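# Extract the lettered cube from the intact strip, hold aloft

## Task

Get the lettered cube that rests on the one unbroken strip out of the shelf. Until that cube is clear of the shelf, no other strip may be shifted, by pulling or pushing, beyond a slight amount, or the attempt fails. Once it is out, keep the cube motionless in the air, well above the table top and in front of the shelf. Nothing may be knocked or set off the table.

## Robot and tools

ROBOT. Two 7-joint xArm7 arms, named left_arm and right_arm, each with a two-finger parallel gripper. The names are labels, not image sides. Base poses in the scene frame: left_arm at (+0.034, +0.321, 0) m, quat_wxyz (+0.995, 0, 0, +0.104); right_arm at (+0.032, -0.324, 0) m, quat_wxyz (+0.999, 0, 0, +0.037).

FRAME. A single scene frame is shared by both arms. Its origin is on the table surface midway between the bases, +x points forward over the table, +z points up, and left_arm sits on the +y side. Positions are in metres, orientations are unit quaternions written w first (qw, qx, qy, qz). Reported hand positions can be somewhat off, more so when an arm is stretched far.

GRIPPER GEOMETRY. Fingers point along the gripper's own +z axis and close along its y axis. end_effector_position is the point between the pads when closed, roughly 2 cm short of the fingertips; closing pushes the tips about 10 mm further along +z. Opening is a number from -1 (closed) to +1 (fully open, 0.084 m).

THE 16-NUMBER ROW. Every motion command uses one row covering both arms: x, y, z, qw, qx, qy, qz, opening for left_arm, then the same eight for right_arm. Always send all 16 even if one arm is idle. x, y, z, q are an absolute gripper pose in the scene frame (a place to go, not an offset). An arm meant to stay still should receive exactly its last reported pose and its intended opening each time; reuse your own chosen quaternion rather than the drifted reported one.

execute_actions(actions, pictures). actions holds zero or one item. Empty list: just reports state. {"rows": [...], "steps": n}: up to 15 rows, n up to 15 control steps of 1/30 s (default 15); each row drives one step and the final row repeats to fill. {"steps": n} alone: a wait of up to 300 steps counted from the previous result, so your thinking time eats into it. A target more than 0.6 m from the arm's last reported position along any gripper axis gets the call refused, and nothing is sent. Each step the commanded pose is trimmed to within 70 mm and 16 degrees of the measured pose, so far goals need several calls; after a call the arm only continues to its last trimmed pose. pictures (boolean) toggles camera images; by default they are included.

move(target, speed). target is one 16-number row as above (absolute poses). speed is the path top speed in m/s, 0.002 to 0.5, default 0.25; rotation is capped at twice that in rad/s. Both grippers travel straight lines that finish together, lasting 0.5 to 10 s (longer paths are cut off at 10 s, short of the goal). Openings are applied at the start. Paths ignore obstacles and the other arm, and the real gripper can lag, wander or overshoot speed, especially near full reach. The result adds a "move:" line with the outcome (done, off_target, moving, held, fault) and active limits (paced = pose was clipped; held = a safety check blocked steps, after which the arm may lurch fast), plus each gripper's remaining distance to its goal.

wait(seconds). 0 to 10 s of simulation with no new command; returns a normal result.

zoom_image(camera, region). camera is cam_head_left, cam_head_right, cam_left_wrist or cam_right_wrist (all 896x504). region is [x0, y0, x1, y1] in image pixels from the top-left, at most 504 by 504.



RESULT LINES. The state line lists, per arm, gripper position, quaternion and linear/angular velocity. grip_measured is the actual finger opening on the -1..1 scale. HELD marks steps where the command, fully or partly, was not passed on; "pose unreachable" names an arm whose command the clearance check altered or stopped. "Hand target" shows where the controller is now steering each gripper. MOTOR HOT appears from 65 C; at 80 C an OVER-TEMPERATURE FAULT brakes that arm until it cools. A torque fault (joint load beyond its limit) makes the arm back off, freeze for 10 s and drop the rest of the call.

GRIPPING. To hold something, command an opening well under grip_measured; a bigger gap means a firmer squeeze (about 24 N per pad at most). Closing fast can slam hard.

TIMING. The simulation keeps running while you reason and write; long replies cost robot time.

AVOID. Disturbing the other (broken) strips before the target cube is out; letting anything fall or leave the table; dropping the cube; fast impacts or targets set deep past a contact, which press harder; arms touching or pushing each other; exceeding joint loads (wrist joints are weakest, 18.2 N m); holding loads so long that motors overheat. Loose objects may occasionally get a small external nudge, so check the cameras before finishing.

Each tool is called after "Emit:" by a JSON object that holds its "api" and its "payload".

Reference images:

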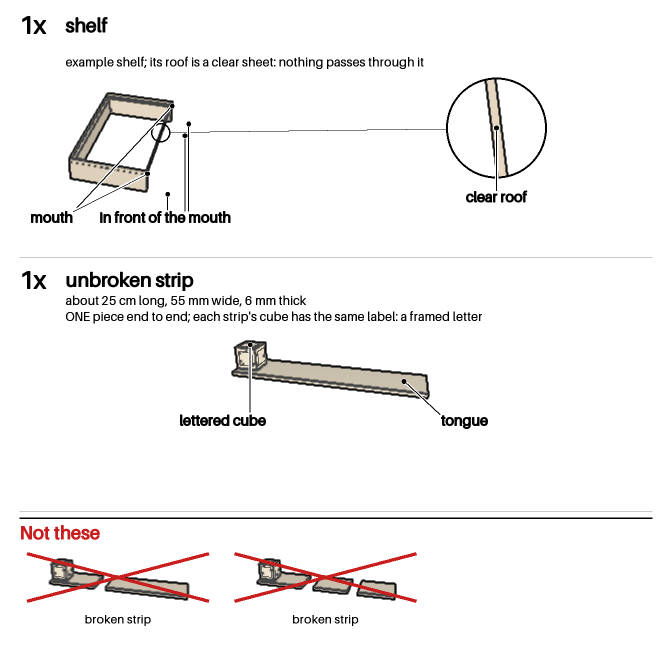

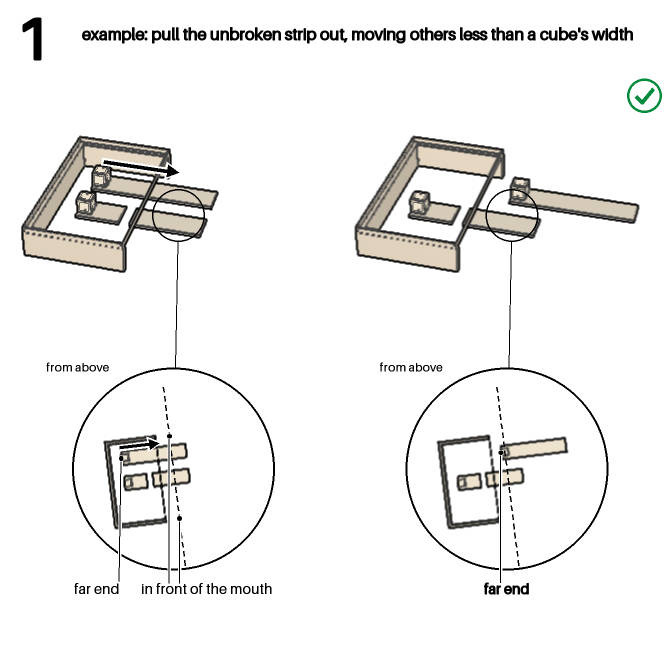

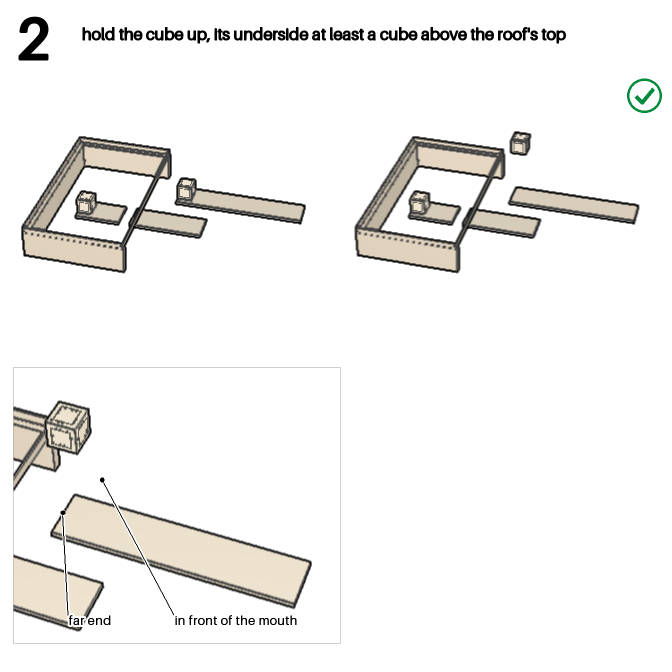

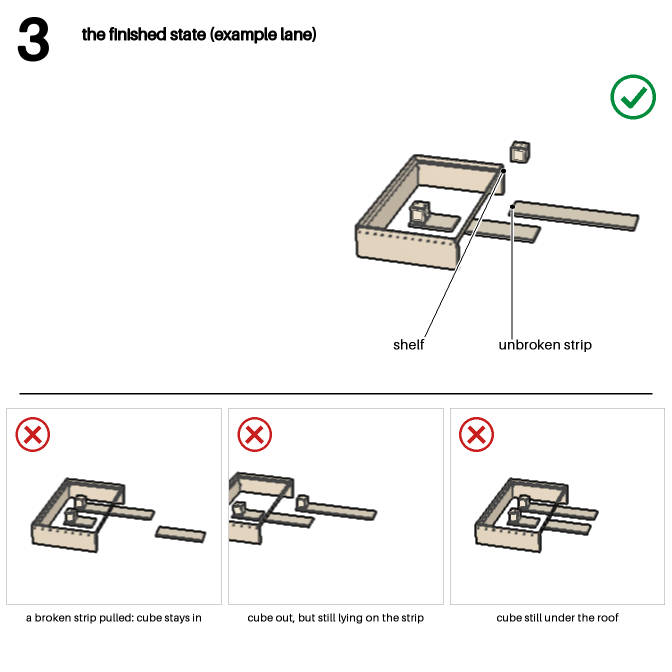

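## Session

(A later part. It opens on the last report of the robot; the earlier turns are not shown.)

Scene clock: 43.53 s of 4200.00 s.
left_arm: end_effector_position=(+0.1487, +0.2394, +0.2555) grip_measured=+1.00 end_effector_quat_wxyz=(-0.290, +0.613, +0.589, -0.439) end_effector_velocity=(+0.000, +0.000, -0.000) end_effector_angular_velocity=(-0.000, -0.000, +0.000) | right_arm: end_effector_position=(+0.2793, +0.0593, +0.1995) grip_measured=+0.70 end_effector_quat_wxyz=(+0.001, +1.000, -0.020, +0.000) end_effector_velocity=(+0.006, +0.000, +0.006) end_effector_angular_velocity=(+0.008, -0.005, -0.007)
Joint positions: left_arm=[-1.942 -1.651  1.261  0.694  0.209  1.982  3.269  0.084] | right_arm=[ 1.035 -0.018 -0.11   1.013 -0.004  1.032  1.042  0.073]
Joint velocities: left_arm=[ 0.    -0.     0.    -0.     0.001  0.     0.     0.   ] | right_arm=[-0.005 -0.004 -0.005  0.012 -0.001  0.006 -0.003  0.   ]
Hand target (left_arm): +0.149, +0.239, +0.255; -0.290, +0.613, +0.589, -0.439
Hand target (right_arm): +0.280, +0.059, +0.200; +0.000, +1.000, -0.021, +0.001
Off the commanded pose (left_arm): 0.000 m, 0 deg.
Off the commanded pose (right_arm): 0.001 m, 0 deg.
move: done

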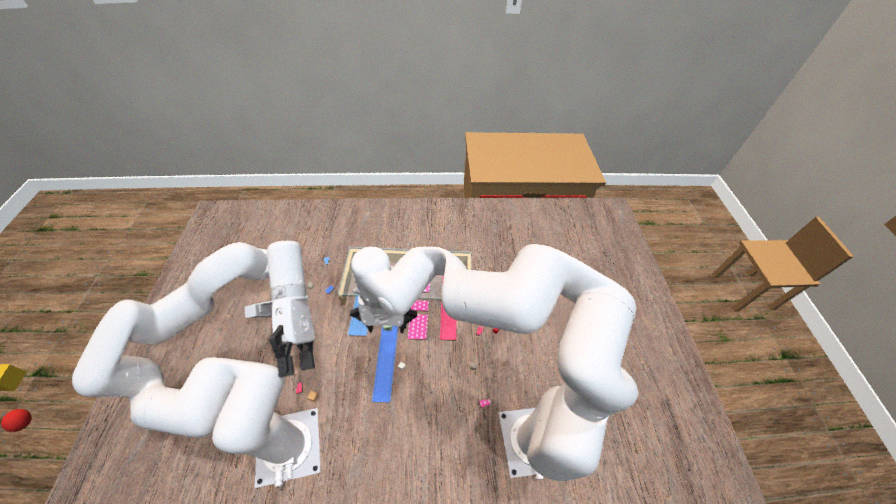

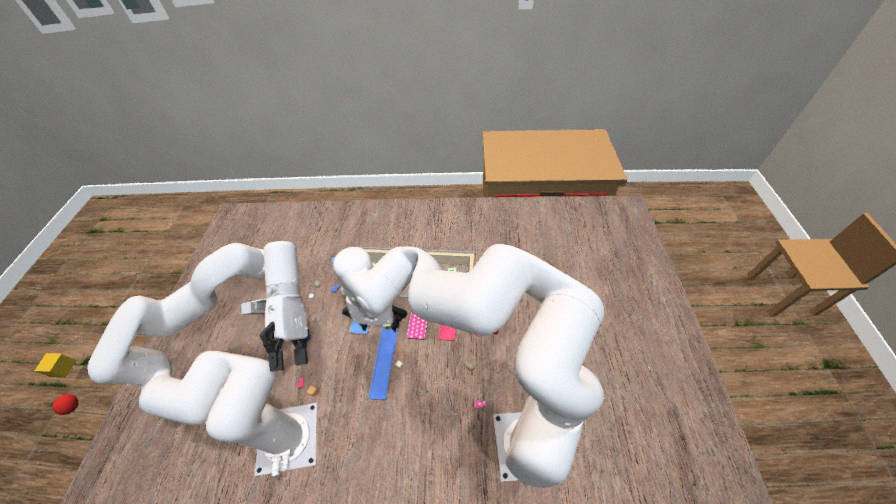

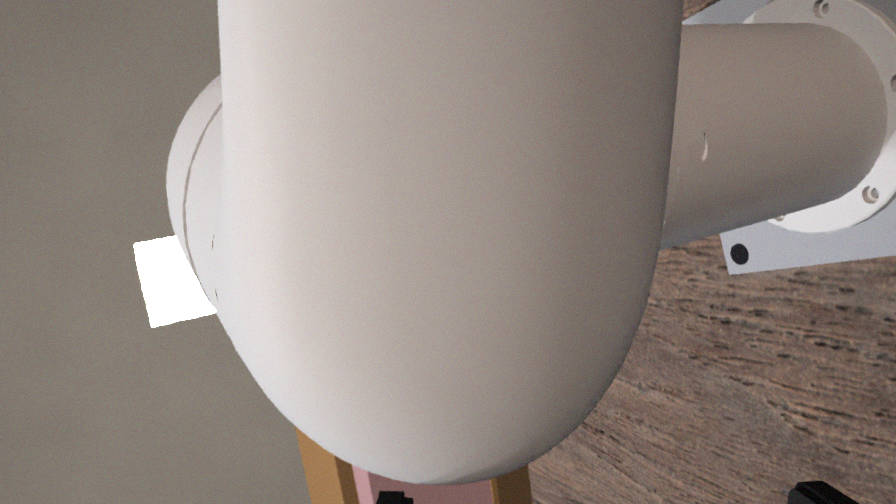

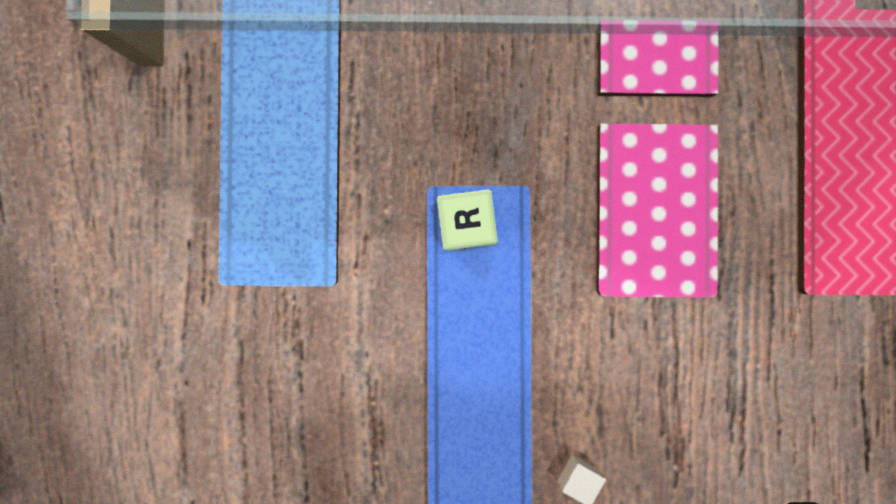

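Emit:
{"api": "move", "payload": {"target": [0.1487,0.2394,0.2555,-0.29,0.613,0.589,-0.439,1,0.362,0.084,0.07,0,1,0.035,0,0.2]}}

Emit:
{"api": "move", "payload": {"target": [0.1487,0.2394,0.2555,-0.29,0.613,0.589,-0.439,1,0.362,0.084,0.031,0,1,0.035,0,0.2], "speed": 0.06}}

Emit:
{"api": "move", "payload": {"target": [0.1487,0.2394,0.2555,-0.29,0.613,0.589,-0.439,1,0.362,0.084,0.031,0,1,0.035,0,-0.8]}}

Emit:
{"api": "move", "payload": {"target": [0.1487,0.2394,0.2555,-0.29,0.613,0.589,-0.439,1,0.35,0.084,0.2,0,1,0.035,0,-0.8], "speed": 0.15}}

Scene clock: 49.30 s of 4200.00 s.
left_arm: end_effector_position=(+0.1487, +0.2394, +0.2555) grip_measured=+1.00 end_effector_quat_wxyz=(-0.290, +0.613, +0.589, -0.439) end_effector_velocity=(+0.000, -0.000, -0.000) end_effector_angular_velocity=(+0.000, -0.000, +0.002) | right_arm: end_effector_position=(+0.3620, +0.0852, +0.0707) grip_measured=+0.19 end_effector_quat_wxyz=(-0.001, +0.999, +0.035, -0.000) end_effector_velocity=(+0.000, -0.003, -0.005) end_effector_angular_velocity=(-0.008, +0.005, -0.002)
Joint positions: left_arm=[-1.942 -1.651  1.261  0.694  0.209  1.982  3.269  0.084] | right_arm=[ 0.95   0.389 -0.141  1.14   0.08   0.755  0.766  0.052]
Joint velocities: left_arm=[ 0.001  0.     0.     0.     0.    -0.001 -0.    -0.   ] | right_arm=[-0.002  0.008 -0.001 -0.001  0.001  0.    -0.002  0.   ]
Hand target (left_arm): +0.149, +0.239, +0.256; -0.290, +0.613, +0.589, -0.439
Hand target (right_arm): +0.362, +0.085, +0.070; -0.000, +0.999, +0.035, -0.001
Off the commanded pose (left_arm): 0.000 m, 0 deg.
Off the commanded pose (right_arm): 0.001 m, 0 deg.
After step 90, 1.63 s passed at rest.
move: done

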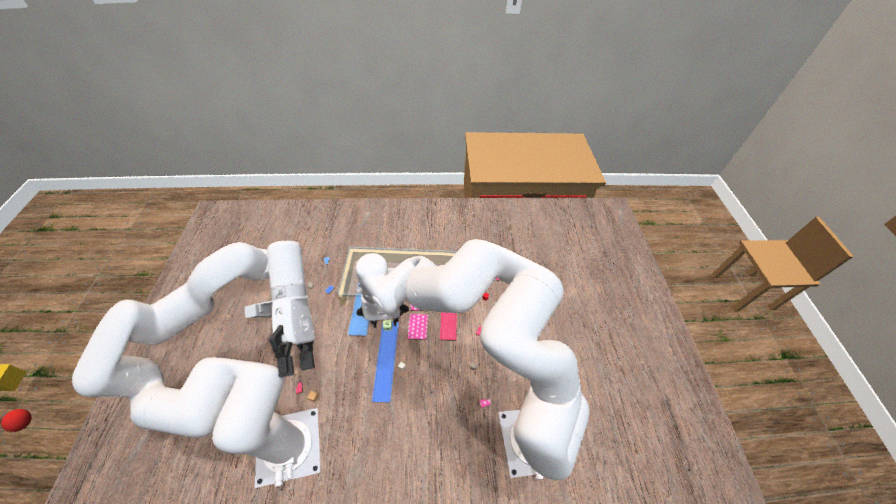

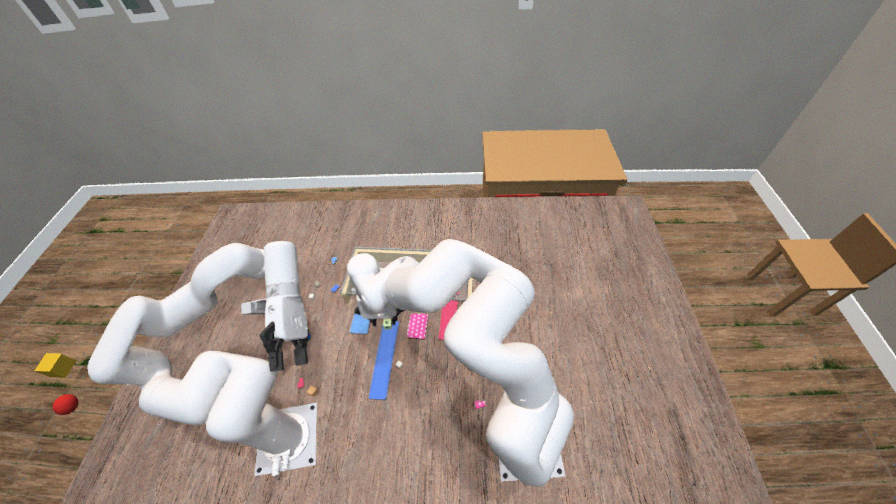

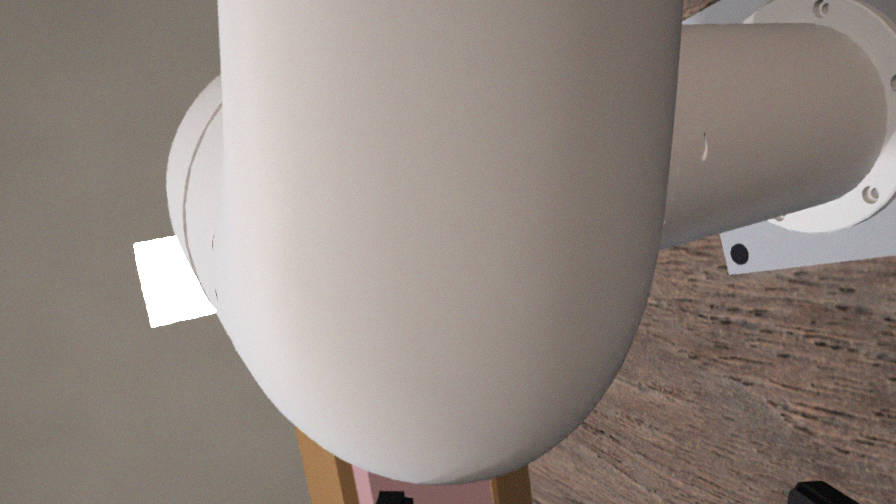

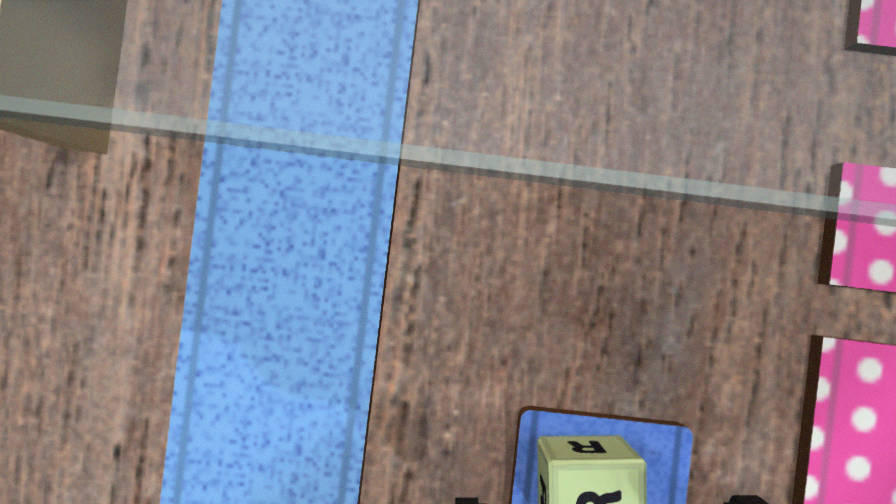

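Scene clock: 50.27 s of 4200.00 s.
left_arm: end_effector_position=(+0.1487, +0.2394, +0.2555) grip_measured=+1.00 end_effector_quat_wxyz=(-0.290, +0.613, +0.589, -0.439) end_effector_velocity=(-0.000, +0.000, +0.000) end_effector_angular_velocity=(-0.000, +0.001, -0.001) | right_arm: end_effector_position=(+0.3622, +0.0844, +0.0313) grip_measured=+0.19 end_effector_quat_wxyz=(-0.000, +0.999, +0.035, +0.000) end_effector_velocity=(+0.001, +0.002, +0.001) end_effector_angular_velocity=(+0.005, -0.004, -0.001)
Joint positions: left_arm=[-1.942 -1.651  1.261  0.694  0.209  1.982  3.269  0.084] | right_arm=[ 0.943  0.468 -0.132  1.125  0.097  0.663  0.754  0.052]
Joint velocities: left_arm=[ 0.     0.     0.    -0.    -0.002  0.001  0.    -0.   ] | right_arm=[ 0.     0.001 -0.     0.002  0.001 -0.004  0.    -0.   ]
Hand target (left_arm): +0.149, +0.239, +0.256; -0.290, +0.613, +0.589, -0.439
Hand target (right_arm): +0.362, +0.084, +0.031; -0.000, +0.999, +0.035, -0.000
Off the commanded pose (left_arm): 0.000 m, 0 deg.
Off the commanded pose (right_arm): 0.001 m, 0 deg.
move: done

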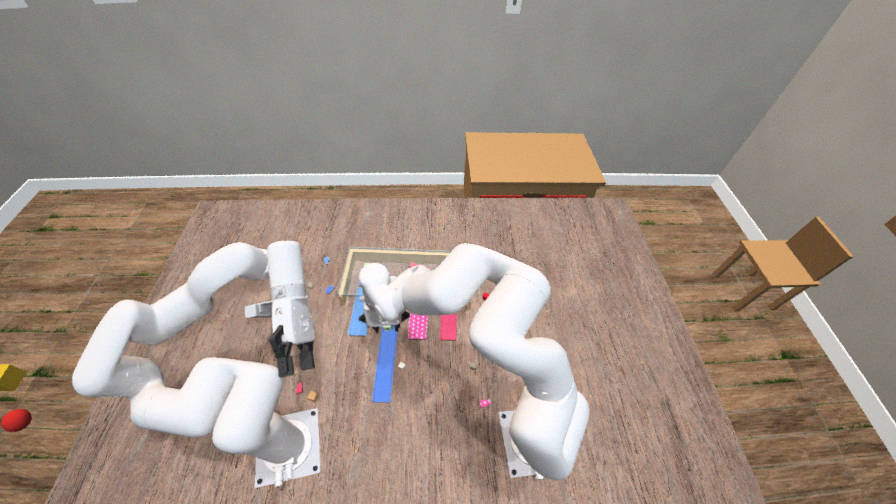

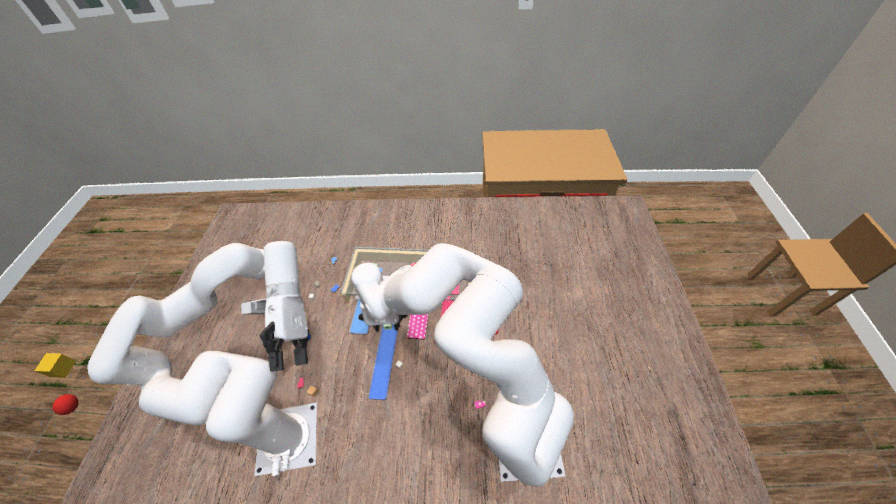

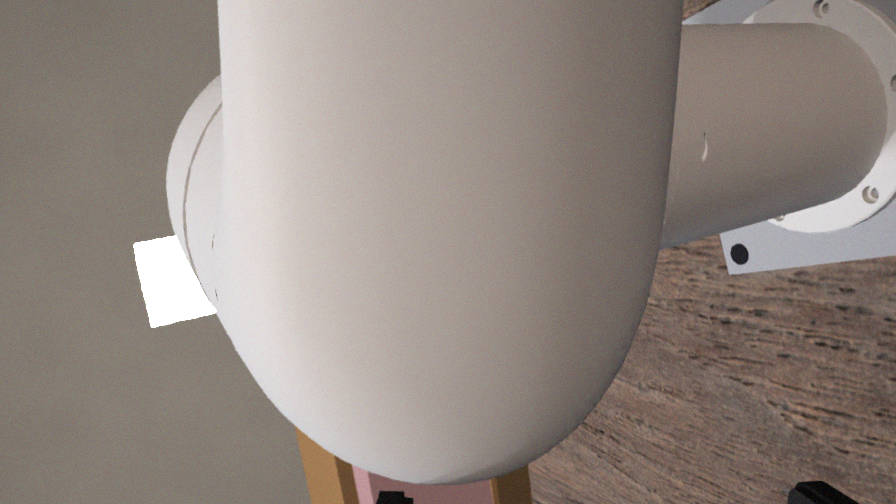

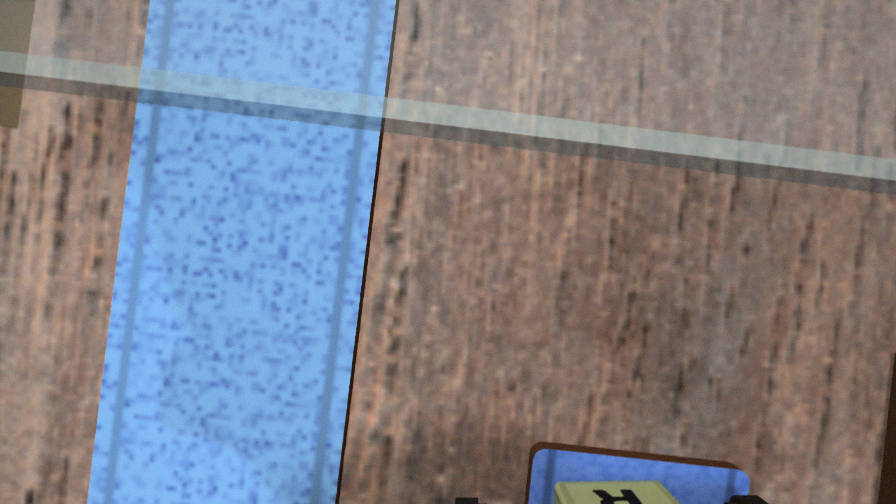

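Scene clock: 50.97 s of 4200.00 s.
left_arm: end_effector_position=(+0.1487, +0.2394, +0.2555) grip_measured=+1.00 end_effector_quat_wxyz=(-0.290, +0.613, +0.589, -0.439) end_effector_velocity=(+0.000, -0.000, -0.000) end_effector_angular_velocity=(+0.001, -0.002, +0.001) | right_arm: end_effector_position=(+0.3621, +0.0842, +0.0313) grip_measured=-0.45 end_effector_quat_wxyz=(-0.000, +0.999, +0.035, +0.000) end_effector_velocity=(-0.000, -0.000, -0.001) end_effector_angular_velocity=(-0.001, +0.001, +0.000)
Joint positions: left_arm=[-1.942 -1.651  1.261  0.694  0.209  1.982  3.269  0.084] | right_arm=[ 0.943  0.467 -0.132  1.125  0.097  0.662  0.754  0.024]
Joint velocities: left_arm=[-0.     0.001 -0.     0.     0.002 -0.001 -0.     0.   ] | right_arm=[ 0.     0.001  0.    -0.    -0.     0.    -0.    -0.   ]
Hand target (left_arm): +0.149, +0.239, +0.256; -0.290, +0.613, +0.589, -0.439
Hand target (right_arm): +0.362, +0.084, +0.031; +0.000, +0.999, +0.035, +0.000
Off the commanded pose (left_arm): 0.000 m, 0 deg.
Off the commanded pose (right_arm): 0.000 m, 0 deg.
move: done

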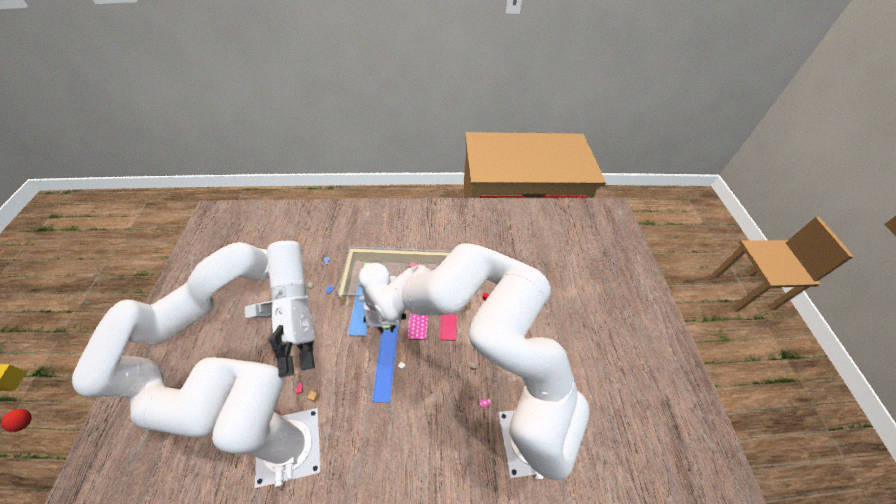

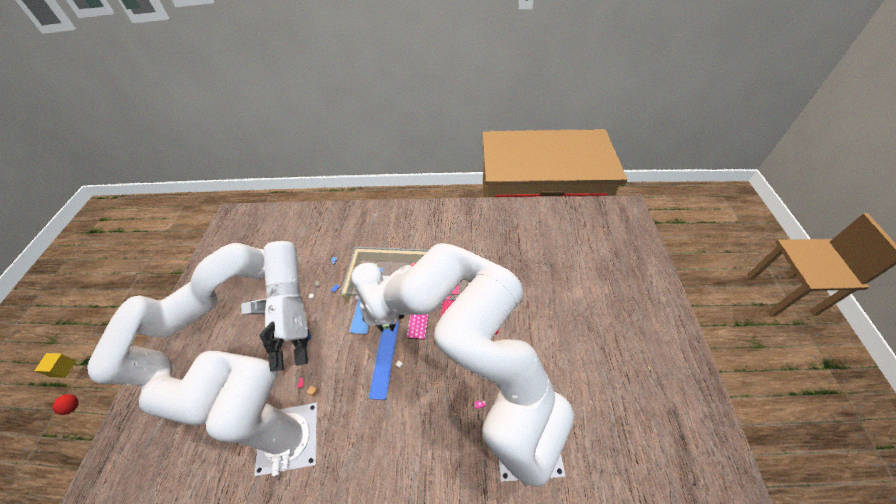

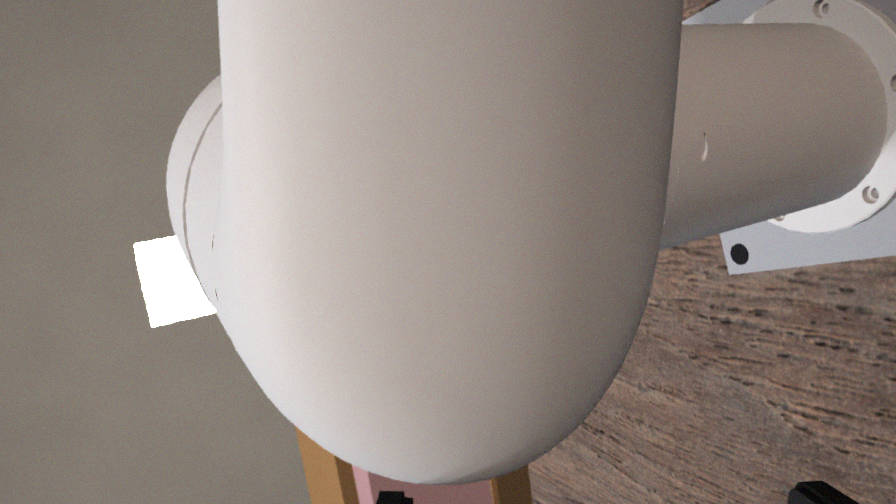

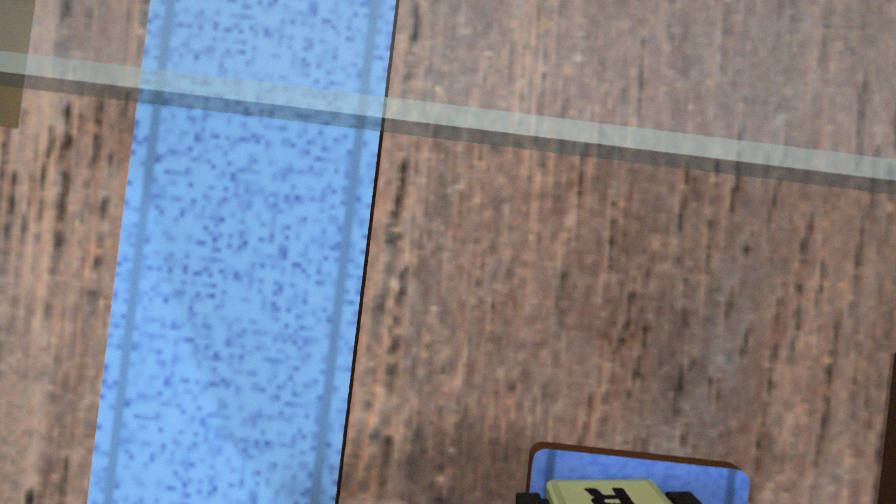

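Scene clock: 52.47 s of 4200.00 s.
left_arm: end_effector_position=(+0.1487, +0.2394, +0.2555) grip_measured=+1.00 end_effector_quat_wxyz=(-0.290, +0.613, +0.589, -0.439) end_effector_velocity=(+0.000, -0.000, -0.000) end_effector_angular_velocity=(-0.000, -0.001, +0.001) | right_arm: end_effector_position=(+0.3495, +0.0828, +0.1992) grip_measured=-0.45 end_effector_quat_wxyz=(+0.001, +0.999, +0.035, -0.000) end_effector_velocity=(+0.000, +0.001, +0.003) end_effector_angular_velocity=(+0.001, -0.001, +0.000)
Joint positions: left_arm=[-1.942 -1.651  1.261  0.694  0.209  1.982  3.269  0.084] | right_arm=[ 0.975  0.178 -0.151  1.249  0.029  1.075  0.817  0.024]
Joint velocities: left_arm=[ 0.001  0.    -0.     0.     0.    -0.001 -0.     0.   ] | right_arm=[ 0.    -0.002  0.     0.006 -0.001  0.006  0.     0.   ]
Hand target (left_arm): +0.149, +0.239, +0.256; -0.290, +0.613, +0.589, -0.439
Hand target (right_arm): +0.350, +0.083, +0.200; +0.000, +0.999, +0.035, +0.000
Off the commanded pose (left_arm): 0.000 m, 0 deg.
Off the commanded pose (right_arm): 0.001 m, 0 deg.
move: done

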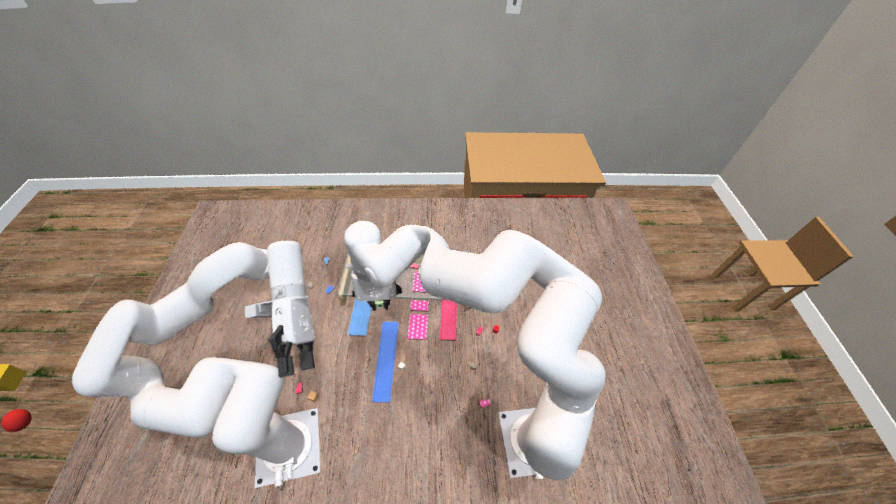

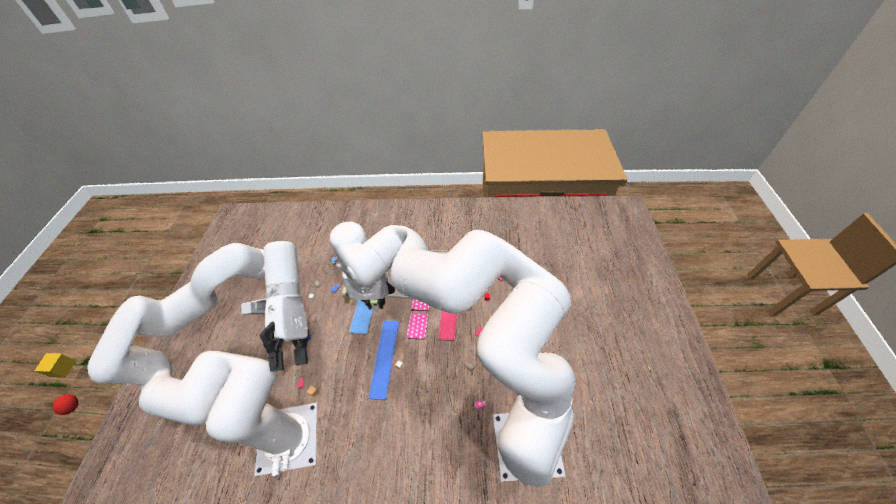

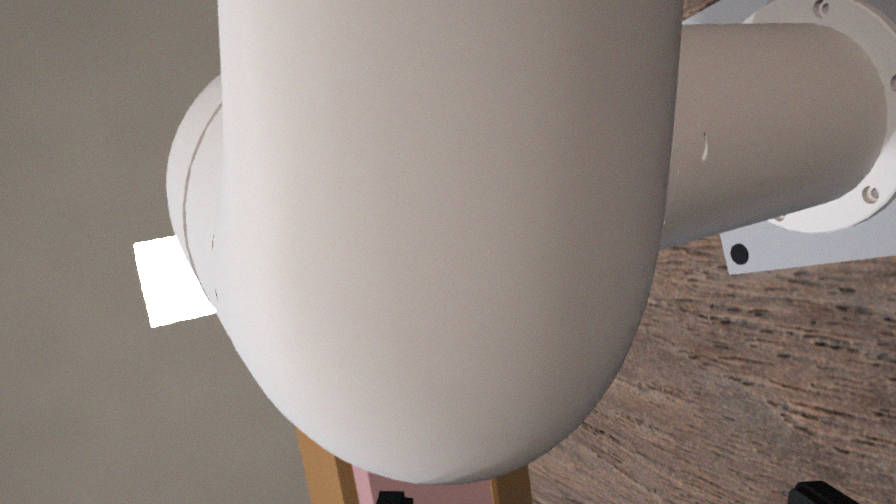

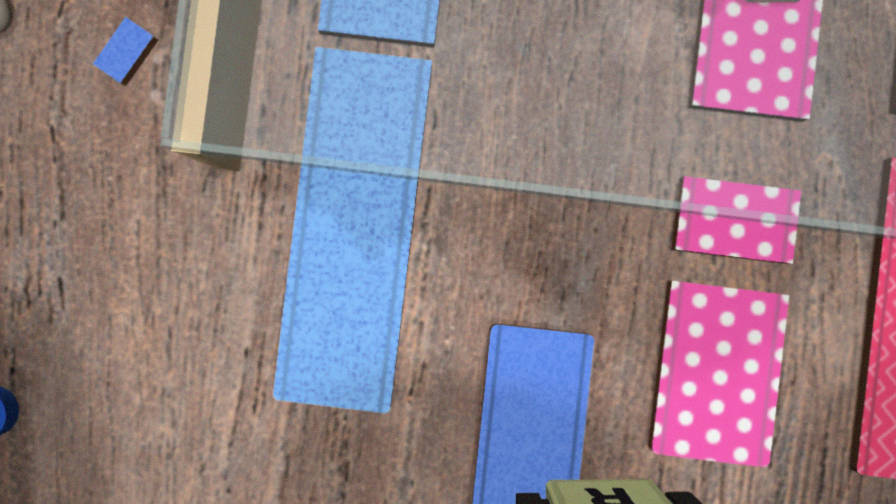

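Emit:
{"api": "finished_scene", "payload": {"scene": 1}}

The scene is finished: the task was done.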